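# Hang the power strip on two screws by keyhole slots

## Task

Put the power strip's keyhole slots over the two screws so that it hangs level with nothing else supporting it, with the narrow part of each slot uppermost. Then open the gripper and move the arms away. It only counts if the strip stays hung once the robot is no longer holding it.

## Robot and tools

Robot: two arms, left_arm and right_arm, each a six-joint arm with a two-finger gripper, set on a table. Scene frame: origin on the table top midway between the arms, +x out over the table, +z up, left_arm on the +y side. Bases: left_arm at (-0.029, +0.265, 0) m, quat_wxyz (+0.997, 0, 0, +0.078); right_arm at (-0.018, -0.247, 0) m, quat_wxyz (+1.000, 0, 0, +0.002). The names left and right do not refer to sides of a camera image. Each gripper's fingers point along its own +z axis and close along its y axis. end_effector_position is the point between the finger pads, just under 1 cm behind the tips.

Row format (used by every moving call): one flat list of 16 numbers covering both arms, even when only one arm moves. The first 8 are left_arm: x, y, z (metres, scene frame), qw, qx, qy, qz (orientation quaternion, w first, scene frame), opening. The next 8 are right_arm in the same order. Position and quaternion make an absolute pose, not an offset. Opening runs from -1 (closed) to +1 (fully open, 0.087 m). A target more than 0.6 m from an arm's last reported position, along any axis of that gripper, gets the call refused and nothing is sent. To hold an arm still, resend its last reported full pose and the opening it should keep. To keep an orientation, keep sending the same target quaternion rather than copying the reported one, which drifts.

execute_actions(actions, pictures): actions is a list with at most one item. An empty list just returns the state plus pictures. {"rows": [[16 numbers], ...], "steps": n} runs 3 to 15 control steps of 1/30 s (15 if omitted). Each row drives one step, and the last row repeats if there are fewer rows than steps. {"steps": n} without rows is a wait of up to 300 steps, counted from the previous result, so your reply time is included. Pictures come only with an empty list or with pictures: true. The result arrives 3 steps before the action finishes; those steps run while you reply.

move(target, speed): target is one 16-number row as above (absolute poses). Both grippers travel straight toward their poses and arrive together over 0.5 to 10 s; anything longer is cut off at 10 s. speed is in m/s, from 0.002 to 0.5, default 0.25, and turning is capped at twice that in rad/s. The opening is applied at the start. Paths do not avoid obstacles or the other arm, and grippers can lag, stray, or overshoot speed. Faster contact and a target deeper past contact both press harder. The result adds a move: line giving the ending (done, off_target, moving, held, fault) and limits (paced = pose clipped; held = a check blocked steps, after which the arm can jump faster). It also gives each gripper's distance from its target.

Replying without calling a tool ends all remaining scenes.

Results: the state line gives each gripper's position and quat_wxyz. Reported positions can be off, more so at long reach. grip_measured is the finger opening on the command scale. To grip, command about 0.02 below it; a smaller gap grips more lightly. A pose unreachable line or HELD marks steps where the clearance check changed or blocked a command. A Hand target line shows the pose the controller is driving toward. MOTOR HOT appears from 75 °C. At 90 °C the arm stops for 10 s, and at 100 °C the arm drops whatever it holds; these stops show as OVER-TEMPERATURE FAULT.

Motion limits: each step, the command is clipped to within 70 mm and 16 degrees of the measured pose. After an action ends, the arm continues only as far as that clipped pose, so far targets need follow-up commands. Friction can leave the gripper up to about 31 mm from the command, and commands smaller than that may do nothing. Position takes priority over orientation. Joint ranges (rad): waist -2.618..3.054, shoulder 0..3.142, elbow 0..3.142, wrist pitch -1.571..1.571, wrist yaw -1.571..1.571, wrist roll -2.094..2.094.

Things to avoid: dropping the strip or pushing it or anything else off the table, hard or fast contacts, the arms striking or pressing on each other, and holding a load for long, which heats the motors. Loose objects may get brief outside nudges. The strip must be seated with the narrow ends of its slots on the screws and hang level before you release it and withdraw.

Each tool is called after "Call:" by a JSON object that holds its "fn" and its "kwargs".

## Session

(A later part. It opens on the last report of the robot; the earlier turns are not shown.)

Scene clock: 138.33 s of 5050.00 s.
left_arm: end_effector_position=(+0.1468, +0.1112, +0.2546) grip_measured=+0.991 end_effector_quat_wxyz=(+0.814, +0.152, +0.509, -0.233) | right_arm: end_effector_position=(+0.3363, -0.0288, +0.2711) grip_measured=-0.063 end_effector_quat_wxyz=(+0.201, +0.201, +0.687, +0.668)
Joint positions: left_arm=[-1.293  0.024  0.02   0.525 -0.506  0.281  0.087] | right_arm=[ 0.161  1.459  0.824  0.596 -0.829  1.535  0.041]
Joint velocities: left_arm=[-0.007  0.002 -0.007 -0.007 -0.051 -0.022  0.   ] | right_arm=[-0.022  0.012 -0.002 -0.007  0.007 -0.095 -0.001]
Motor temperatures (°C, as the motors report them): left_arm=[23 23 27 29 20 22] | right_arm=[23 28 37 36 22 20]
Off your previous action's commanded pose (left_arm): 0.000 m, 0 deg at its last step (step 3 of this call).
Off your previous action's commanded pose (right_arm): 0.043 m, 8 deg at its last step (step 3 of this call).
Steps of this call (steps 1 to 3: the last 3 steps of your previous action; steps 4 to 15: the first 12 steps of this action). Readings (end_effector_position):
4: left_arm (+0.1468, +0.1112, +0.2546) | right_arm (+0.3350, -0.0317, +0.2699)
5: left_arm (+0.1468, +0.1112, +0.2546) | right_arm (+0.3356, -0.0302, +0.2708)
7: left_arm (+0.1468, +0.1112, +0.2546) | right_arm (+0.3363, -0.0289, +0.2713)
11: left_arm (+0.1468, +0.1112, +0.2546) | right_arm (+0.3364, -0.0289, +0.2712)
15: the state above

Slightly deeper. Push more.

Call:
{"fn": "execute_actions", "kwargs": {"actions": [{"rows":[[0.1468,0.1112,0.2546,0.814,0.152,0.509,-0.233,1,0.348,-0.013,0.309,0.236,0.151,0.668,0.694,-0.2]]}], "pictures": true}}

Scene clock: 138.83 s of 5050.00 s.
left_arm: end_effector_position=(+0.1468, +0.1112, +0.2546) grip_measured=+0.991 end_effector_quat_wxyz=(+0.814, +0.152, +0.509, -0.233) | right_arm: end_effector_position=(+0.3371, -0.0269, +0.2710) grip_measured=-0.063 end_effector_quat_wxyz=(+0.190, +0.193, +0.691, +0.670)
Joint positions: left_arm=[-1.293  0.024  0.02   0.525 -0.506  0.281  0.087] | right_arm=[ 0.159  1.48   0.846  0.59  -0.859  1.533  0.041]
Joint velocities: left_arm=[-0.002 -0.002 -0.007  0.066 -0.022 -0.007 -0.   ] | right_arm=[-0.017 -0.002  0.002  0.037  0.007 -0.022  0.   ]
Motor temperatures (°C, as the motors report them): left_arm=[23 23 27 29 20 22] | right_arm=[23 28 37 36 22 20]
Off your previous action's commanded pose (left_arm): 0.000 m, 0 deg at its last step (step 3 of this call).
Off your previous action's commanded pose (right_arm): 0.039 m, 8 deg at its last step (step 3 of this call).
Steps of this call (steps 1 to 3: the last 3 steps of your previous action; steps 4 to 15: the first 12 steps of this action). Readings (end_effector_position):
4: left_arm (+0.1468, +0.1112, +0.2546) | right_arm (+0.3366, -0.0284, +0.2712)
5: left_arm (+0.1468, +0.1112, +0.2546) | right_arm (+0.3368, -0.0276, +0.2711)
7: left_arm (+0.1468, +0.1112, +0.2546) | right_arm (+0.3371, -0.0271, +0.2711)
11: left_arm (+0.1468, +0.1112, +0.2546) | right_arm (+0.3371, -0.0269, +0.2710)
15: the state above

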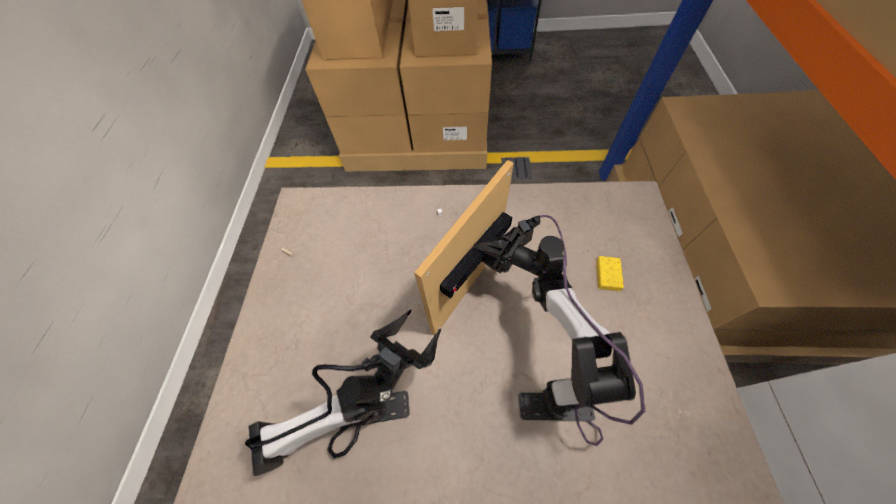

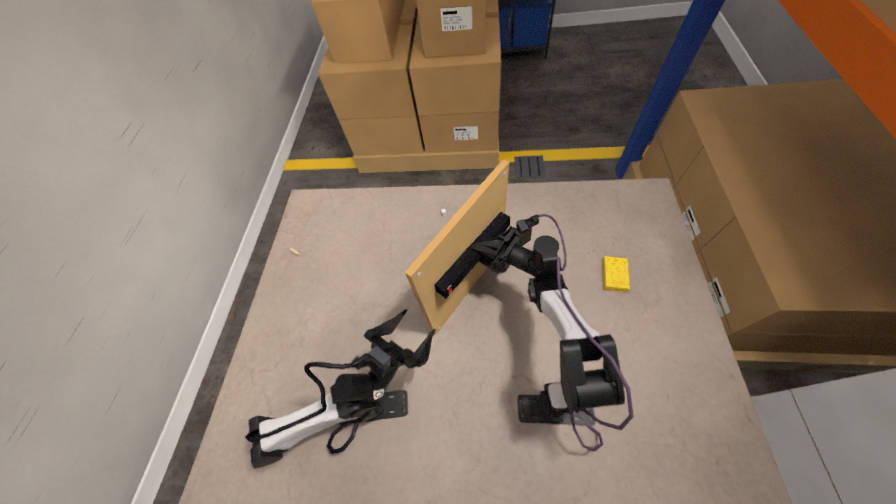

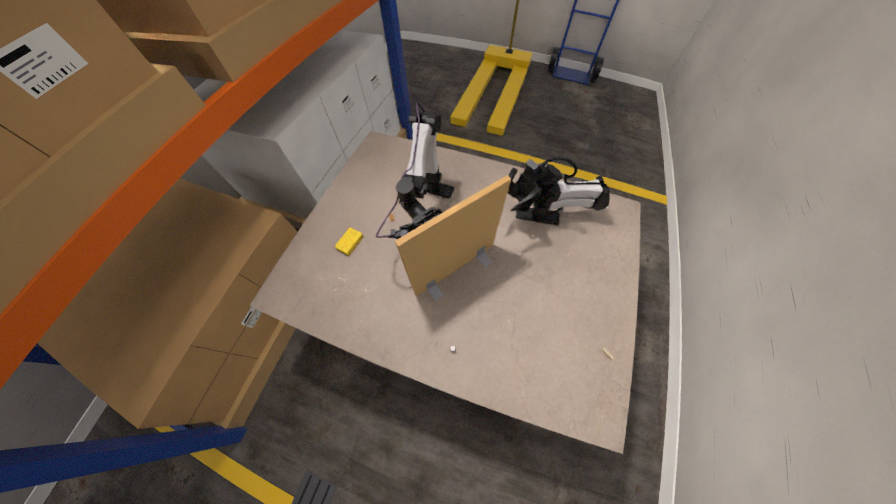

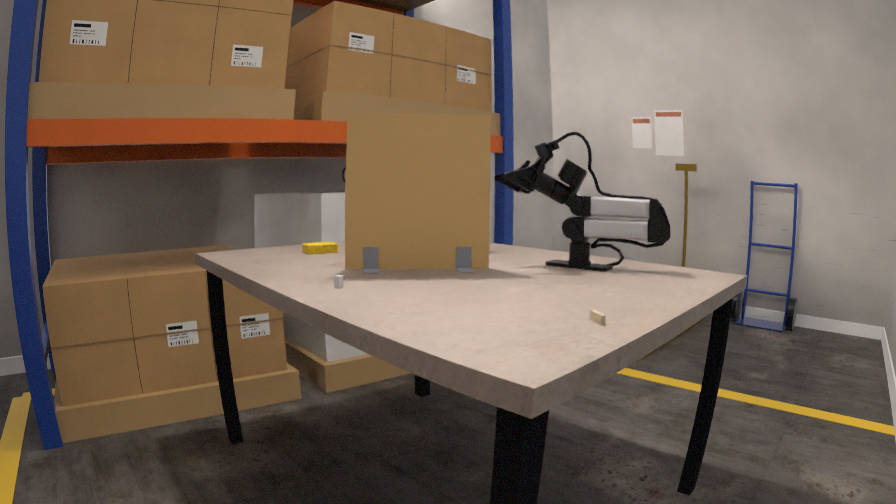

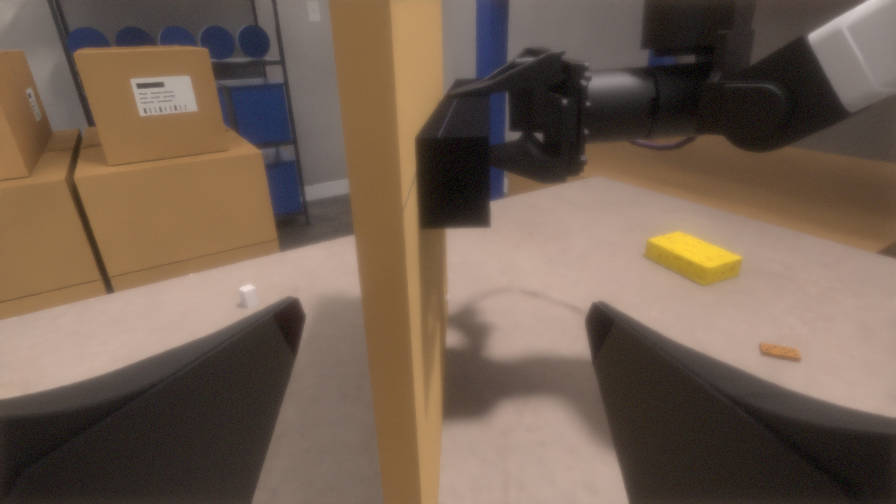

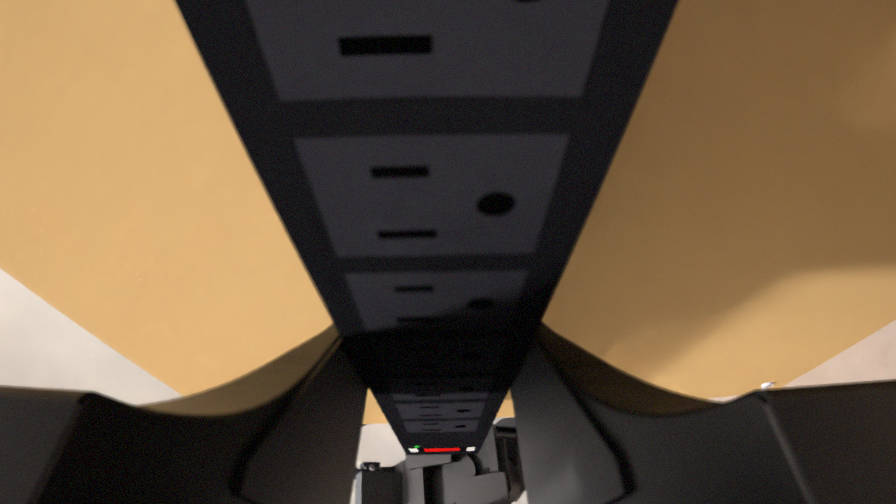

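Call:
{"fn": "execute_actions", "kwargs": {"actions": [{"rows":[[0.1468,0.1112,0.2546,0.814,0.152,0.509,-0.233,1,0.332,-0.032,0.308,0.240,0.155,0.667,0.693,-0.2]]}]}}

Call:
{"fn": "execute_actions", "kwargs": {"actions": [{"rows":[[0.1468,0.1112,0.2546,0.814,0.152,0.509,-0.233,1,0.343,-0.019,0.309,0.240,0.155,0.667,0.693,-0.2]]}]}}

Scene clock: 139.33 s of 5050.00 s.
left_arm: end_effector_position=(+0.1468, +0.1112, +0.2546) grip_measured=+0.991 end_effector_quat_wxyz=(+0.814, +0.152, +0.509, -0.233) | right_arm: end_effector_position=(+0.3367, -0.0289, +0.2734) grip_measured=-0.063 end_effector_quat_wxyz=(+0.200, +0.189, +0.690, +0.669)
Joint positions: left_arm=[-1.293  0.024  0.02   0.525 -0.506  0.281  0.087] | right_arm=[ 0.156  1.468  0.843  0.589 -0.854  1.52   0.041]
Joint velocities: left_arm=[-0.002  0.002 -0.002  0.007 -0.081  0.051 -0.   ] | right_arm=[-0.007  0.002  0.017 -0.037 -0.066 -0.051  0.   ]
Motor temperatures (°C, as the motors report them): left_arm=[23 23 27 29 20 22] | right_arm=[23 28 37 36 22 20]
Off your previous action's commanded pose (left_arm): 0.000 m, 0 deg at its last step (step 3 of this call).
Off your previous action's commanded pose (right_arm): 0.042 m, 8 deg at its last step (step 3 of this call).
Steps of this call (steps 1 to 3: the last 3 steps of your previous action; steps 4 to 15: the first 12 steps of this action). Readings (end_effector_position):
4: left_arm (+0.1468, +0.1112, +0.2546) | right_arm (+0.3371, -0.0282, +0.2714)
5: left_arm (+0.1468, +0.1112, +0.2546) | right_arm (+0.3369, -0.0284, +0.2718)
7: left_arm (+0.1468, +0.1112, +0.2546) | right_arm (+0.3367, -0.0287, +0.2729)
11: left_arm (+0.1468, +0.1112, +0.2546) | right_arm (+0.3367, -0.0289, +0.2734)
15: the state above

Scene clock: 139.83 s of 5050.00 s.
left_arm: end_effector_position=(+0.1468, +0.1112, +0.2546) grip_measured=+0.991 end_effector_quat_wxyz=(+0.814, +0.152, +0.509, -0.233) | right_arm: end_effector_position=(+0.3370, -0.0282, +0.2734) grip_measured=-0.063 end_effector_quat_wxyz=(+0.201, +0.190, +0.690, +0.669)
Joint positions: left_arm=[-1.293  0.024  0.02   0.525 -0.506  0.281  0.087] | right_arm=[ 0.158  1.468  0.843  0.589 -0.848  1.52   0.041]
Joint velocities: left_arm=[-0.007 -0.027  0.007  0.022 -0.007  0.037 -0.   ] | right_arm=[-0.012 -0.027  0.007 -0.007  0.022  0.022  0.   ]
Motor temperatures (°C, as the motors report them): left_arm=[23 23 27 29 20 22] | right_arm=[23 28 37 36 22 20]
Off your previous action's commanded pose (left_arm): 0.000 m, 0 deg at its last step (step 3 of this call).
Off your previous action's commanded pose (right_arm): 0.035 m, 7 deg at its last step (step 3 of this call).
Steps of this call (steps 1 to 3: the last 3 steps of your previous action; steps 4 to 15: the first 12 steps of this action). Readings (end_effector_position):
4: left_arm (+0.1468, +0.1112, +0.2546) | right_arm (+0.3369, -0.0283, +0.2734)
5: left_arm (+0.1468, +0.1112, +0.2546) | right_arm (+0.3370, -0.0282, +0.2734)
7: left_arm (+0.1468, +0.1112, +0.2546) | right_arm (+0.3370, -0.0282, +0.2734)
11: left_arm (+0.1468, +0.1112, +0.2546) | right_arm (+0.3370, -0.0282, +0.2734)
15: the state above

Call:
{"fn": "execute_actions", "kwargs": {"actions": [{"rows":[[0.1468,0.1112,0.2546,0.814,0.152,0.509,-0.233,1,0.332,-0.0335,0.298,0.228,0.167,0.664,0.696,-0.2],[0.1468,0.1112,0.2546,0.814,0.152,0.509,-0.233,1,0.332,-0.0335,0.298,0.228,0.167,0.664,0.696,-0.2],[0.1468,0.1112,0.2546,0.814,0.152,0.509,-0.233,1,0.343,-0.019,0.307,0.234,0.161,0.666,0.694,-0.2]]}]}}

Scene clock: 140.33 s of 5050.00 s.
left_arm: end_effector_position=(+0.1468, +0.1112, +0.2546) grip_measured=+0.991 end_effector_quat_wxyz=(+0.814, +0.152, +0.509, -0.233) | right_arm: end_effector_position=(+0.3376, -0.0281, +0.2703) grip_measured=-0.063 end_effector_quat_wxyz=(+0.198, +0.198, +0.689, +0.669)
Joint positions: left_arm=[-1.293  0.024  0.02   0.525 -0.506  0.281  0.087] | right_arm=[ 0.16   1.471  0.833  0.597 -0.84   1.533  0.041]
Joint velocities: left_arm=[-0.002  0.012 -0.017 -0.066 -0.051 -0.037 -0.   ] | right_arm=[-0.012 -0.002 -0.002  0.007 -0.037  0.037  0.   ]
Motor temperatures (°C, as the motors report them): left_arm=[23 23 27 29 20 22] | right_arm=[23 28 37 36 22 20]
Off your previous action's commanded pose (left_arm): 0.000 m, 0 deg at its last step (step 3 of this call).
Off your previous action's commanded pose (right_arm): 0.037 m, 7 deg at its last step (step 3 of this call).
Steps of this call (steps 1 to 3: the last 3 steps of your previous action; steps 4 to 15: the first 12 steps of this action). Readings (end_effector_position):
4: left_arm (+0.1468, +0.1112, +0.2546) | right_arm (+0.3369, -0.0288, +0.2726)
5: left_arm (+0.1468, +0.1112, +0.2546) | right_arm (+0.3366, -0.0293, +0.2714)
7: left_arm (+0.1468, +0.1112, +0.2546) | right_arm (+0.3374, -0.0282, +0.2702)
11: left_arm (+0.1468, +0.1112, +0.2546) | right_arm (+0.3376, -0.0281, +0.2703)
15: the state above

Go up, then 1-step descent.

Call:
{"fn": "execute_actions", "kwargs": {"actions": [{"rows":[[0.1468,0.1112,0.2546,0.814,0.152,0.509,-0.233,1,0.332,-0.032,0.316,0.246,0.149,0.669,0.691,-0.2]]}]}}

Call:
{"fn": "execute_actions", "kwargs": {"actions": [{"rows":[[0.1468,0.1112,0.2546,0.814,0.152,0.509,-0.233,1,0.343,-0.019,0.309,0.240,0.155,0.667,0.693,-0.2]]}]}}

Call:
{"fn": "execute_actions", "kwargs": {"actions": [{"rows":[[0.1468,0.1112,0.2546,0.814,0.152,0.509,-0.233,1,0.332,-0.0335,0.298,0.228,0.167,0.664,0.696,-0.2],[0.1468,0.1112,0.2546,0.814,0.152,0.509,-0.233,1,0.343,-0.019,0.307,0.234,0.161,0.666,0.694,-0.2]]}]}}

Scene clock: 140.87 s of 5050.00 s.
left_arm: end_effector_position=(+0.1468, +0.1112, +0.2546) grip_measured=+0.991 end_effector_quat_wxyz=(+0.814, +0.152, +0.509, -0.233) | right_arm: end_effector_position=(+0.3353, -0.0302, +0.2725) grip_measured=-0.063 end_effector_quat_wxyz=(+0.205, +0.194, +0.691, +0.665)
Joint positions: left_arm=[-1.293  0.024  0.02   0.525 -0.506  0.281  0.087] | right_arm=[ 0.156  1.451  0.833  0.572 -0.839  1.512  0.041]
Joint velocities: left_arm=[-0.002  0.002 -0.007 -0.037 -0.051 -0.007 -0.   ] | right_arm=[ 0.007 -0.002 -0.002 -0.066  0.007 -0.007  0.   ]
Motor temperatures (°C, as the motors report them): left_arm=[23 23 27 29 20 22] | right_arm=[23 28 37 36 22 20]
Off your previous action's commanded pose (left_arm): 0.000 m, 0 deg at its last step (step 3 of this call).
Off your previous action's commanded pose (right_arm): 0.038 m, 7 deg at its last step (step 3 of this call).
Steps of this call (steps 1 to 3: the last 3 steps of your previous action; step 4: nothing new was sent; steps 5 to 16: the first 12 steps of this action). Readings (end_effector_position):
5: left_arm (+0.1468, +0.1112, +0.2546) | right_arm (+0.3372, -0.0286, +0.2709)
6: left_arm (+0.1468, +0.1112, +0.2546) | right_arm (+0.3367, -0.0290, +0.2713)
8: left_arm (+0.1468, +0.1112, +0.2546) | right_arm (+0.3357, -0.0295, +0.2725)
12: left_arm (+0.1468, +0.1112, +0.2546) | right_arm (+0.3353, -0.0301, +0.2728)
16: the state above

Scene clock: 141.37 s of 5050.00 s.
left_arm: end_effector_position=(+0.1468, +0.1112, +0.2546) grip_measured=+0.991 end_effector_quat_wxyz=(+0.814, +0.152, +0.509, -0.233) | right_arm: end_effector_position=(+0.3373, -0.0277, +0.2716) grip_measured=-0.063 end_effector_quat_wxyz=(+0.202, +0.196, +0.691, +0.665)
Joint positions: left_arm=[-1.293  0.024  0.02   0.525 -0.506  0.281  0.087] | right_arm=[ 0.163  1.462  0.84   0.573 -0.832  1.516  0.041]
Joint velocities: left_arm=[-0.007 -0.002  0.007  0.095  0.007 -0.037  0.001] | right_arm=[-0.017  0.007 -0.007 -0.081 -0.081 -0.022  0.   ]
Motor temperatures (°C, as the motors report them): left_arm=[23 23 27 29 20 22] | right_arm=[23 28 37 36 22 20]
Off your previous action's commanded pose (left_arm): 0.000 m, 0 deg at its last step (step 3 of this call).
Off your previous action's commanded pose (right_arm): 0.044 m, 8 deg at its last step (step 3 of this call).
Steps of this call (steps 1 to 3: the last 3 steps of your previous action; steps 4 to 15: the first 12 steps of this action). Readings (end_effector_position):
4: left_arm (+0.1468, +0.1112, +0.2546) | right_arm (+0.3357, -0.0298, +0.2721)
5: left_arm (+0.1468, +0.1112, +0.2546) | right_arm (+0.3364, -0.0288, +0.2722)
7: left_arm (+0.1468, +0.1112, +0.2546) | right_arm (+0.3373, -0.0277, +0.2716)
11: left_arm (+0.1468, +0.1112, +0.2546) | right_arm (+0.3373, -0.0277, +0.2716)
15: the state above

Scene clock: 141.87 s of 5050.00 s.
left_arm: end_effector_position=(+0.1468, +0.1112, +0.2546) grip_measured=+0.991 end_effector_quat_wxyz=(+0.814, +0.152, +0.509, -0.233) | right_arm: end_effector_position=(+0.3386, -0.0269, +0.2705) grip_measured=-0.063 end_effector_quat_wxyz=(+0.201, +0.200, +0.689, +0.667)
Joint positions: left_arm=[-1.293  0.024  0.02   0.525 -0.506  0.281  0.087] | right_arm=[ 0.166  1.469  0.837  0.587 -0.826  1.527  0.041]
Joint velocities: left_arm=[ 0.012 -0.007 -0.012  0.051 -0.051 -0.037  0.   ] | right_arm=[-0.012 -0.007 -0.007  0.007 -0.037 -0.066  0.001]
Motor temperatures (°C, as the motors report them): left_arm=[23 23 27 29 20 22] | right_arm=[23 28 37 36 22 20]
Off your previous action's commanded pose (left_arm): 0.000 m, 0 deg at its last step (step 3 of this call).
Off your previous action's commanded pose (right_arm): 0.039 m, 8 deg at its last step (step 3 of this call).
Steps of this call (steps 1 to 3: the last 3 steps of your previous action; steps 4 to 15: the first 12 steps of this action). Readings (end_effector_position):
4: left_arm (+0.1468, +0.1112, +0.2546) | right_arm (+0.3372, -0.0284, +0.2716)
5: left_arm (+0.1468, +0.1112, +0.2546) | right_arm (+0.3374, -0.0284, +0.2714)
7: left_arm (+0.1468, +0.1112, +0.2546) | right_arm (+0.3381, -0.0273, +0.2705)
11: left_arm (+0.1468, +0.1112, +0.2546) | right_arm (+0.3385, -0.0269, +0.2706)
15: the state above

Going in (nn .162). Push more.

Call:
{"fn": "execute_actions", "kwargs": {"actions": [{"rows":[[0.1468,0.1112,0.2546,0.814,0.152,0.509,-0.233,1,0.348,-0.013,0.309,0.232,0.159,0.666,0.695,-0.2]]}], "pictures": true}}

Scene clock: 142.37 s of 5050.00 s.
left_arm: end_effector_position=(+0.1468, +0.1112, +0.2546) grip_measured=+0.991 end_effector_quat_wxyz=(+0.814, +0.152, +0.509, -0.233) | right_arm: end_effector_position=(+0.3418, -0.0214, +0.2709) grip_measured=-0.063 end_effector_quat_wxyz=(+0.196, +0.196, +0.691, +0.668)
Joint positions: left_arm=[-1.293  0.024  0.02   0.525 -0.506  0.281  0.087] | right_arm=[ 0.178  1.492  0.859  0.587 -0.825  1.528  0.041]
Joint velocities: left_arm=[ 0.002 -0.002 -0.012  0.022 -0.007 -0.007 -0.   ] | right_arm=[-0.022 -0.007  0.007 -0.051  0.037 -0.066 -0.   ]
Motor temperatures (°C, as the motors report them): left_arm=[23 23 27 29 20 22] | right_arm=[23 28 37 36 22 20]
Off your previous action's commanded pose (left_arm): 0.000 m, 0 deg at its last step (step 3 of this call).
Off your previous action's commanded pose (right_arm): 0.038 m, 7 deg at its last step (step 3 of this call).
Steps of this call (steps 1 to 3: the last 3 steps of your previous action; steps 4 to 15: the first 12 steps of this action). Readings (end_effector_position):
4: left_arm (+0.1468, +0.1112, +0.2546) | right_arm (+0.3391, -0.0262, +0.2709)
5: left_arm (+0.1468, +0.1112, +0.2546) | right_arm (+0.3402, -0.0244, +0.2709)
7: left_arm (+0.1468, +0.1112, +0.2546) | right_arm (+0.3419, -0.0215, +0.2708)
11: left_arm (+0.1468, +0.1112, +0.2546) | right_arm (+0.3418, -0.0214, +0.2709)
15: the state above

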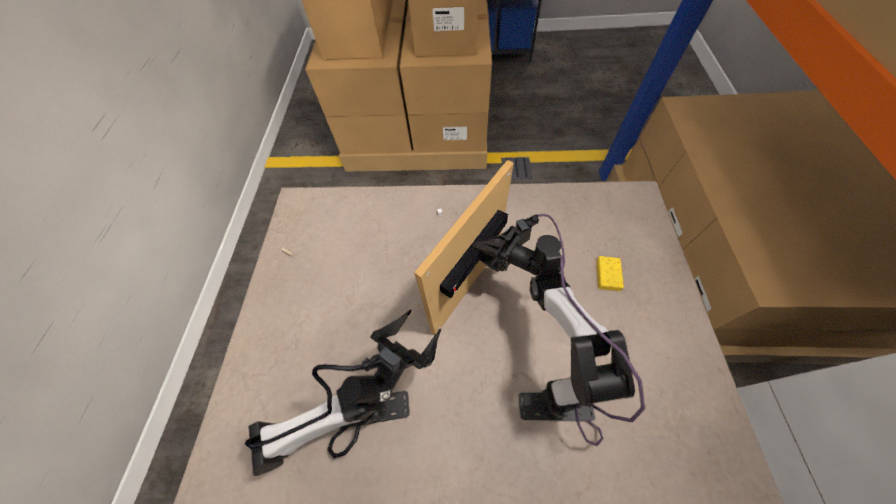

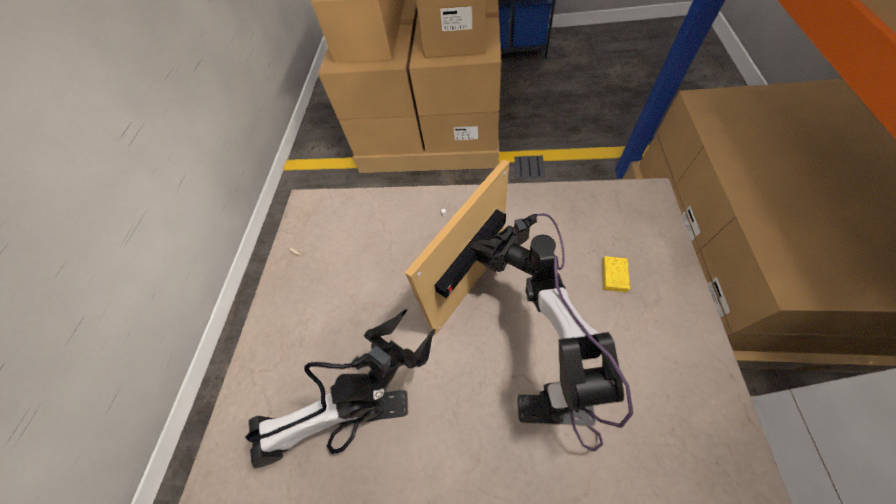

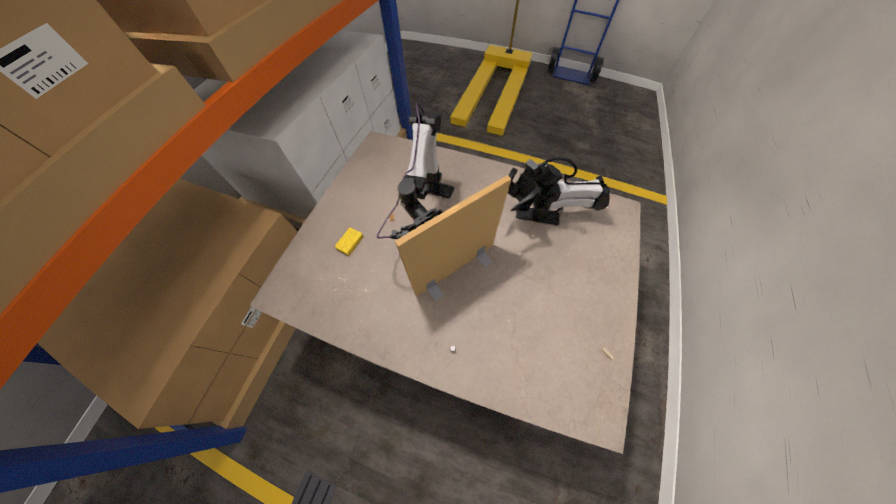

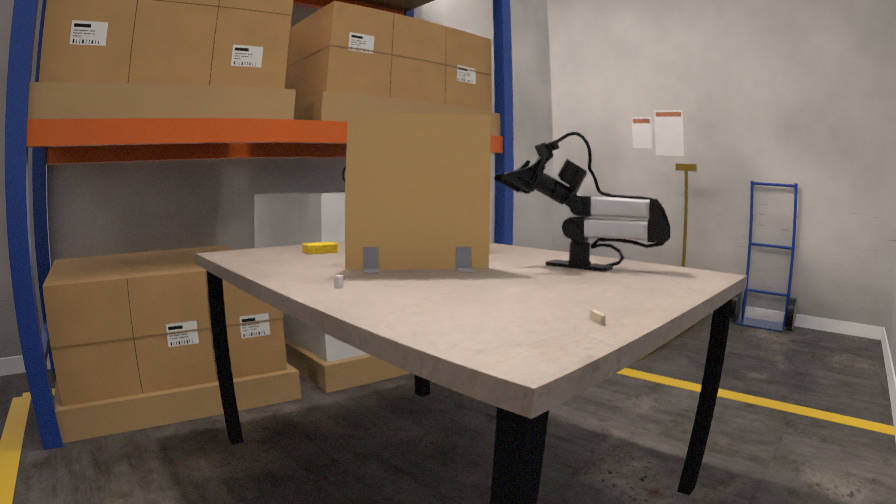

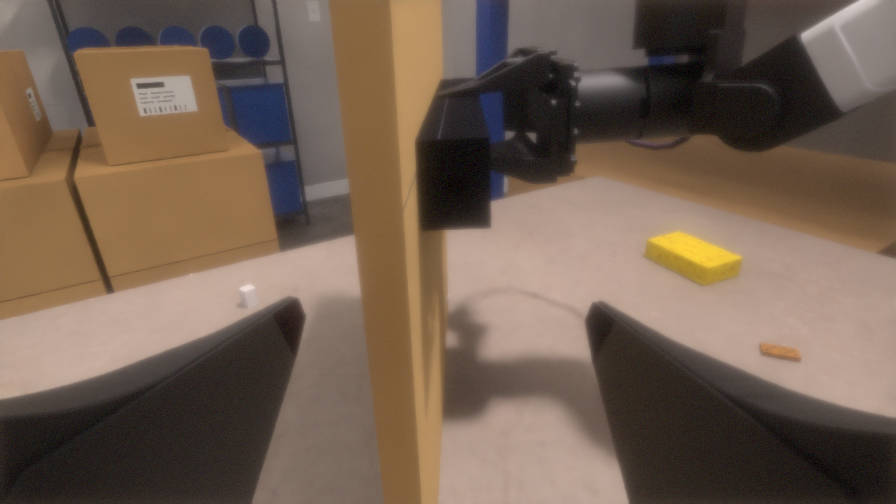

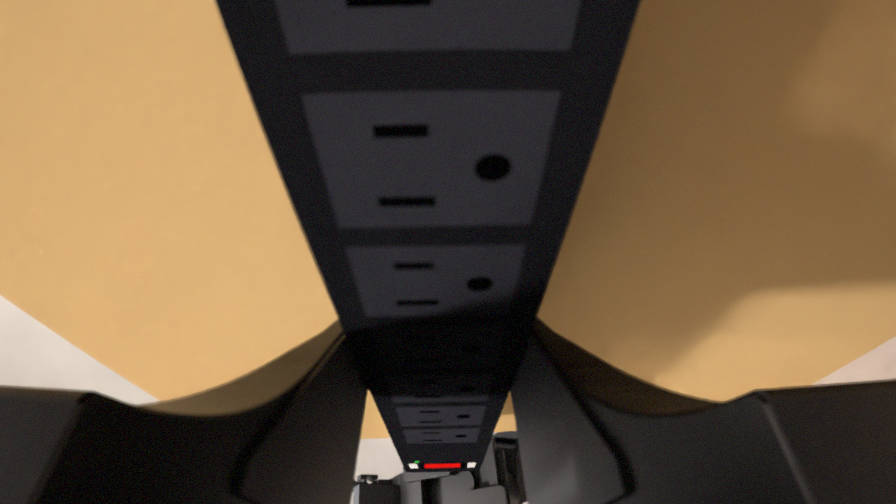

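Flush. Lower.

Call:
{"fn": "execute_actions", "kwargs": {"actions": [{"rows":[[0.1468,0.1112,0.2546,0.814,0.152,0.509,-0.233,1,0.343,-0.020,0.28,0.232,0.161,0.666,0.695,-0.2]]}]}}

Call:
{"fn": "execute_actions", "kwargs": {"actions": [{"rows":[[0.1468,0.1112,0.2546,0.814,0.152,0.509,-0.233,1,0.342,-0.021,0.27,0.232,0.161,0.666,0.695,-0.2]]}]}}

Scene clock: 142.87 s of 5050.00 s.
left_arm: end_effector_position=(+0.1468, +0.1112, +0.2546) grip_measured=+0.991 end_effector_quat_wxyz=(+0.814, +0.152, +0.509, -0.233) | right_arm: end_effector_position=(+0.3422, -0.0215, +0.2585) grip_measured=-0.063 end_effector_quat_wxyz=(+0.202, +0.191, +0.687, +0.671)
Joint positions: left_arm=[-1.293  0.024  0.02   0.525 -0.506  0.281  0.087] | right_arm=[ 0.178  1.52   0.818  0.676 -0.825  1.53   0.041]
Joint velocities: left_arm=[-0.002 -0.012  0.002 -0.081 -0.037  0.007 -0.   ] | right_arm=[-0.007  0.007 -0.017  0.081  0.037 -0.022 -0.   ]
Motor temperatures (°C, as the motors report them): left_arm=[23 23 27 29 20 22] | right_arm=[23 28 37 36 22 20]
Off your previous action's commanded pose (left_arm): 0.000 m, 0 deg at its last step (step 3 of this call).
Off your previous action's commanded pose (right_arm): 0.040 m, 7 deg at its last step (step 3 of this call).
Steps of this call (steps 1 to 3: the last 3 steps of your previous action; steps 4 to 15: the first 12 steps of this action). Readings (end_effector_position):
4: left_arm (+0.1468, +0.1112, +0.2546) | right_arm (+0.3417, -0.0216, +0.2698)
5: left_arm (+0.1468, +0.1112, +0.2546) | right_arm (+0.3418, -0.0216, +0.2683)
7: left_arm (+0.1468, +0.1112, +0.2546) | right_arm (+0.3420, -0.0215, +0.2640)
11: left_arm (+0.1468, +0.1112, +0.2546) | right_arm (+0.3421, -0.0215, +0.2586)
15: the state above

Scene clock: 143.37 s of 5050.00 s.
left_arm: end_effector_position=(+0.1468, +0.1112, +0.2546) grip_measured=+0.991 end_effector_quat_wxyz=(+0.814, +0.152, +0.509, -0.233) | right_arm: end_effector_position=(+0.3424, -0.0215, +0.2572) grip_measured=-0.063 end_effector_quat_wxyz=(+0.204, +0.190, +0.680, +0.678)
Joint positions: left_arm=[-1.293  0.024  0.02   0.525 -0.506  0.281  0.087] | right_arm=[ 0.178  1.535  0.799  0.741 -0.825  1.554  0.041]
Joint velocities: left_arm=[ 0.007  0.007 -0.007  0.066  0.037 -0.066 -0.001] | right_arm=[-0.007 -0.002 -0.007 -0.007 -0.022 -0.066 -0.   ]
Motor temperatures (°C, as the motors report them): left_arm=[23 23 27 29 20 22] | right_arm=[23 28 37 36 22 20]
Off your previous action's commanded pose (left_arm): 0.000 m, 0 deg at its last step (step 3 of this call).
Off your previous action's commanded pose (right_arm): 0.022 m, 6 deg at its last step (step 3 of this call).
Steps of this call (steps 1 to 3: the last 3 steps of your previous action; steps 4 to 15: the first 12 steps of this action). Readings (end_effector_position):
4: left_arm (+0.1468, +0.1112, +0.2546) | right_arm (+0.3422, -0.0215, +0.2577)
5: left_arm (+0.1468, +0.1112, +0.2546) | right_arm (+0.3423, -0.0216, +0.2573)
7: left_arm (+0.1468, +0.1112, +0.2546) | right_arm (+0.3424, -0.0216, +0.2572)
11: left_arm (+0.1468, +0.1112, +0.2546) | right_arm (+0.3424, -0.0215, +0.2572)
15: the state above

Call:
{"fn": "execute_actions", "kwargs": {"actions": [{"rows":[[0.1468,0.1112,0.2546,0.814,0.152,0.509,-0.233,1,0.342,-0.021,0.285,0.232,0.161,0.666,0.695,1]]}]}}

Call:
{"fn": "move", "kwargs": {"target": [0.1468,0.1112,0.2546,0.814,0.152,0.509,-0.233,1,0.28,-0.12,0.285,0.232,0.161,0.666,0.695,1], "speed": 0.15}}

Scene clock: 143.87 s of 5050.00 s.
left_arm: end_effector_position=(+0.1468, +0.1112, +0.2546) grip_measured=+0.991 end_effector_quat_wxyz=(+0.814, +0.152, +0.509, -0.233) | right_arm: end_effector_position=(+0.3417, -0.0216, +0.2613) grip_measured=+0.981 end_effector_quat_wxyz=(+0.210, +0.184, +0.677, +0.681)
Joint positions: left_arm=[-1.293  0.024  0.02   0.525 -0.506  0.281  0.087] | right_arm=[ 0.178  1.531  0.798  0.757 -0.825  1.556  0.087]
Joint velocities: left_arm=[-0.002 -0.007 -0.012 -0.022  0.022  0.081 -0.001] | right_arm=[-0.002  0.017 -0.002 -0.007  0.022  0.022 -0.001]
Motor temperatures (°C, as the motors report them): left_arm=[23 23 27 29 20 22] | right_arm=[23 28 37 36 22 20]
Off your previous action's commanded pose (left_arm): 0.000 m, 0 deg at its last step (step 3 of this call).
Off your previous action's commanded pose (right_arm): 0.013 m, 5 deg at its last step (step 3 of this call).
Steps of this call (steps 1 to 3: the last 3 steps of your previous action; steps 4 to 15: the first 12 steps of this action). Readings (end_effector_position):
4: left_arm (+0.1468, +0.1112, +0.2546) | right_arm (+0.3424, -0.0215, +0.2572)
5: left_arm (+0.1468, +0.1112, +0.2546) | right_arm (+0.3422, -0.0215, +0.2584)
7: left_arm (+0.1468, +0.1112, +0.2546) | right_arm (+0.3418, -0.0216, +0.2601)
11: left_arm (+0.1468, +0.1112, +0.2546) | right_arm (+0.3417, -0.0216, +0.2611)
15: the state above

Scene clock: 145.50 s of 5050.00 s.
left_arm: end_effector_position=(+0.1468, +0.1112, +0.2546) grip_measured=+0.991 end_effector_quat_wxyz=(+0.814, +0.152, +0.509, -0.233) | right_arm: end_effector_position=(+0.2863, -0.1190, +0.2846) grip_measured=+0.981 end_effector_quat_wxyz=(+0.227, +0.165, +0.666, +0.691)
Joint positions: left_arm=[-1.293  0.024  0.02   0.525 -0.506  0.281  0.087] | right_arm=[-0.174  1.283  0.634  0.802 -1.178  1.637  0.087]
Joint velocities: left_arm=[-0.012  0.002 -0.007  0.051  0.007 -0.022 -0.001] | right_arm=[ 0.007  0.002 -0.002  0.037 -0.037  0.022  0.001]
Motor temperatures (°C, as the motors report them): left_arm=[23 23 27 29 20 22] | right_arm=[23 28 37 36 22 20]
Hand target (left_arm): +0.147, +0.111, +0.255; +0.814, +0.152, +0.509, -0.233
Hand target (right_arm): +0.281, -0.121, +0.285; +0.231, +0.160, +0.665, +0.692
Off your previous action's commanded pose (left_arm): 0.000 m, 0 deg at its last step (step 3 of this call).
Off your previous action's commanded pose (right_arm): 0.024 m, 4 deg at its last step (step 3 of this call).
Off the commanded pose (left_arm): 0.000 m, 0 deg.
Off the commanded pose (right_arm): 0.006 m, 1 deg.
Kept back: nothing.
move: done

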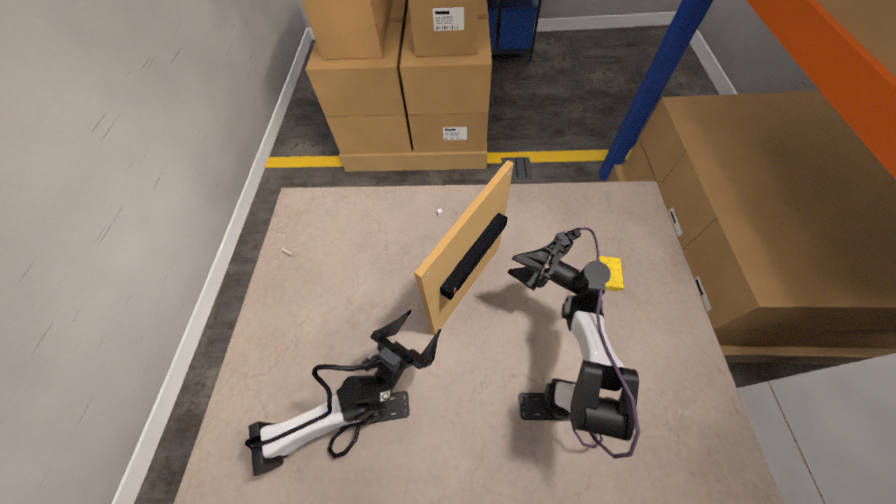

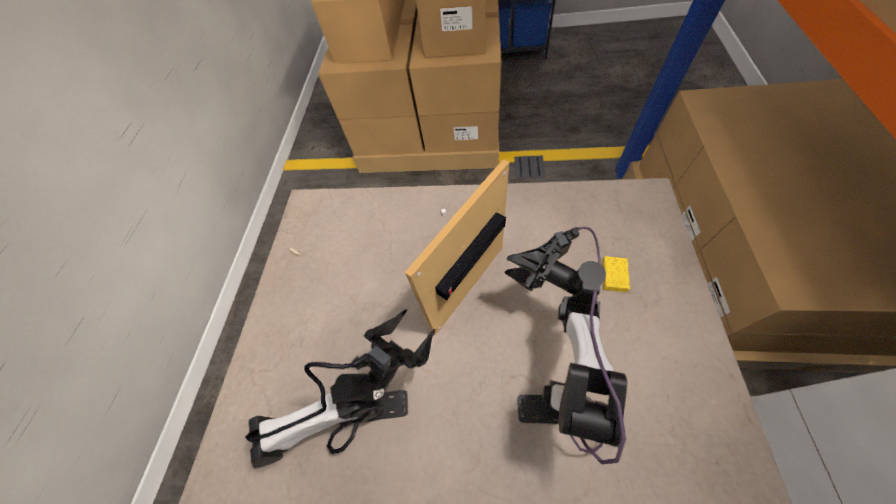

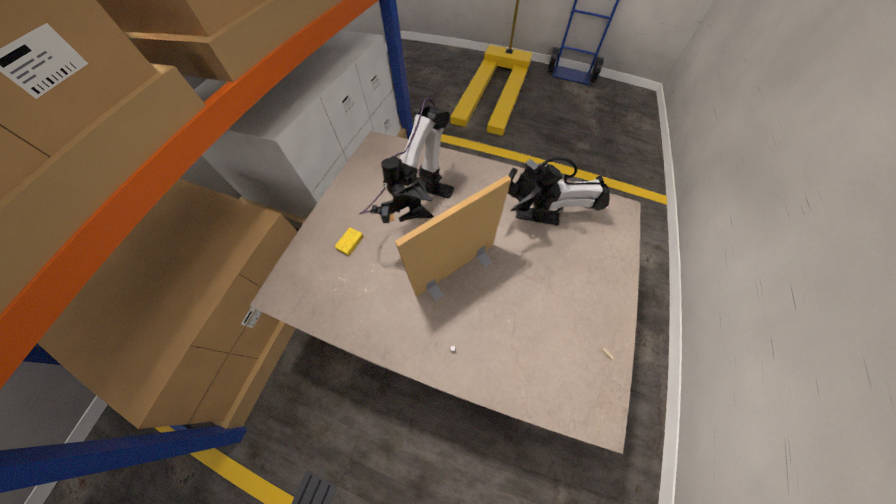

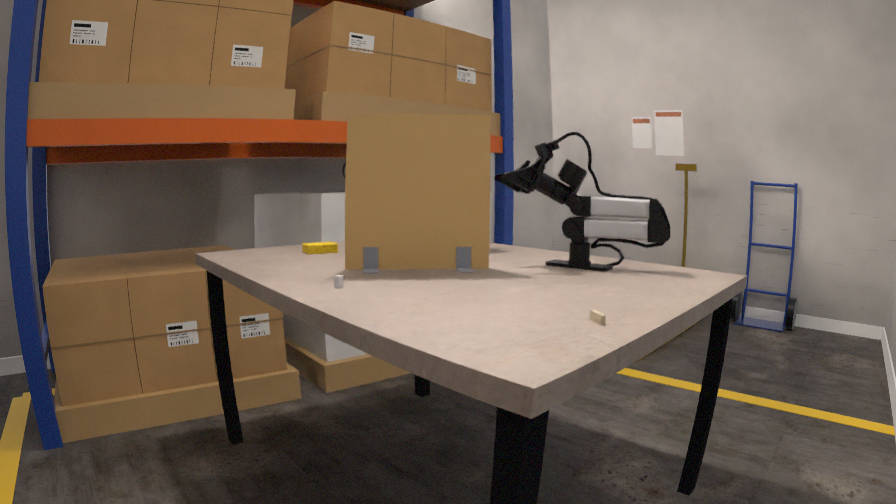

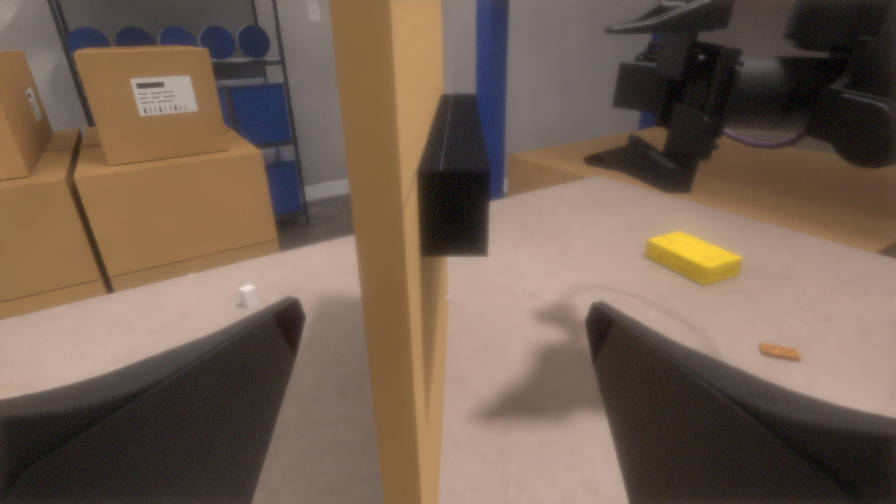

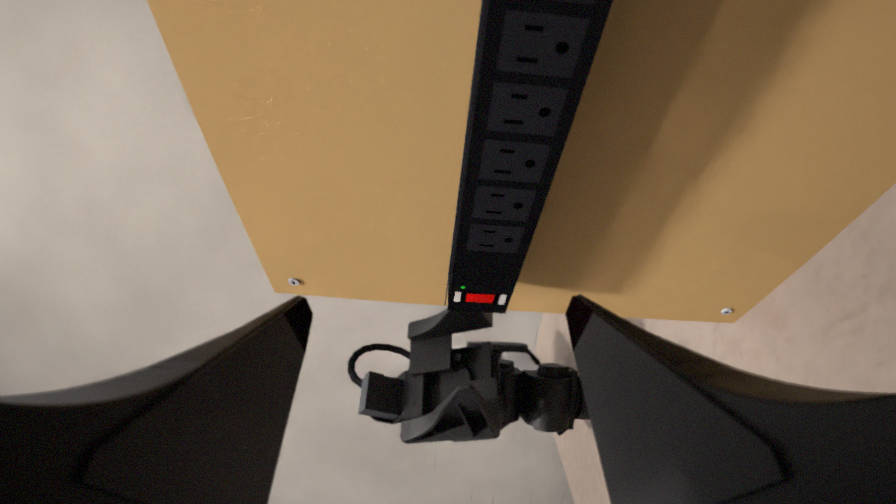

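Call:
{"fn": "finished_scene", "kwargs": {"scene": 1}}

The scene is finished: the task was done.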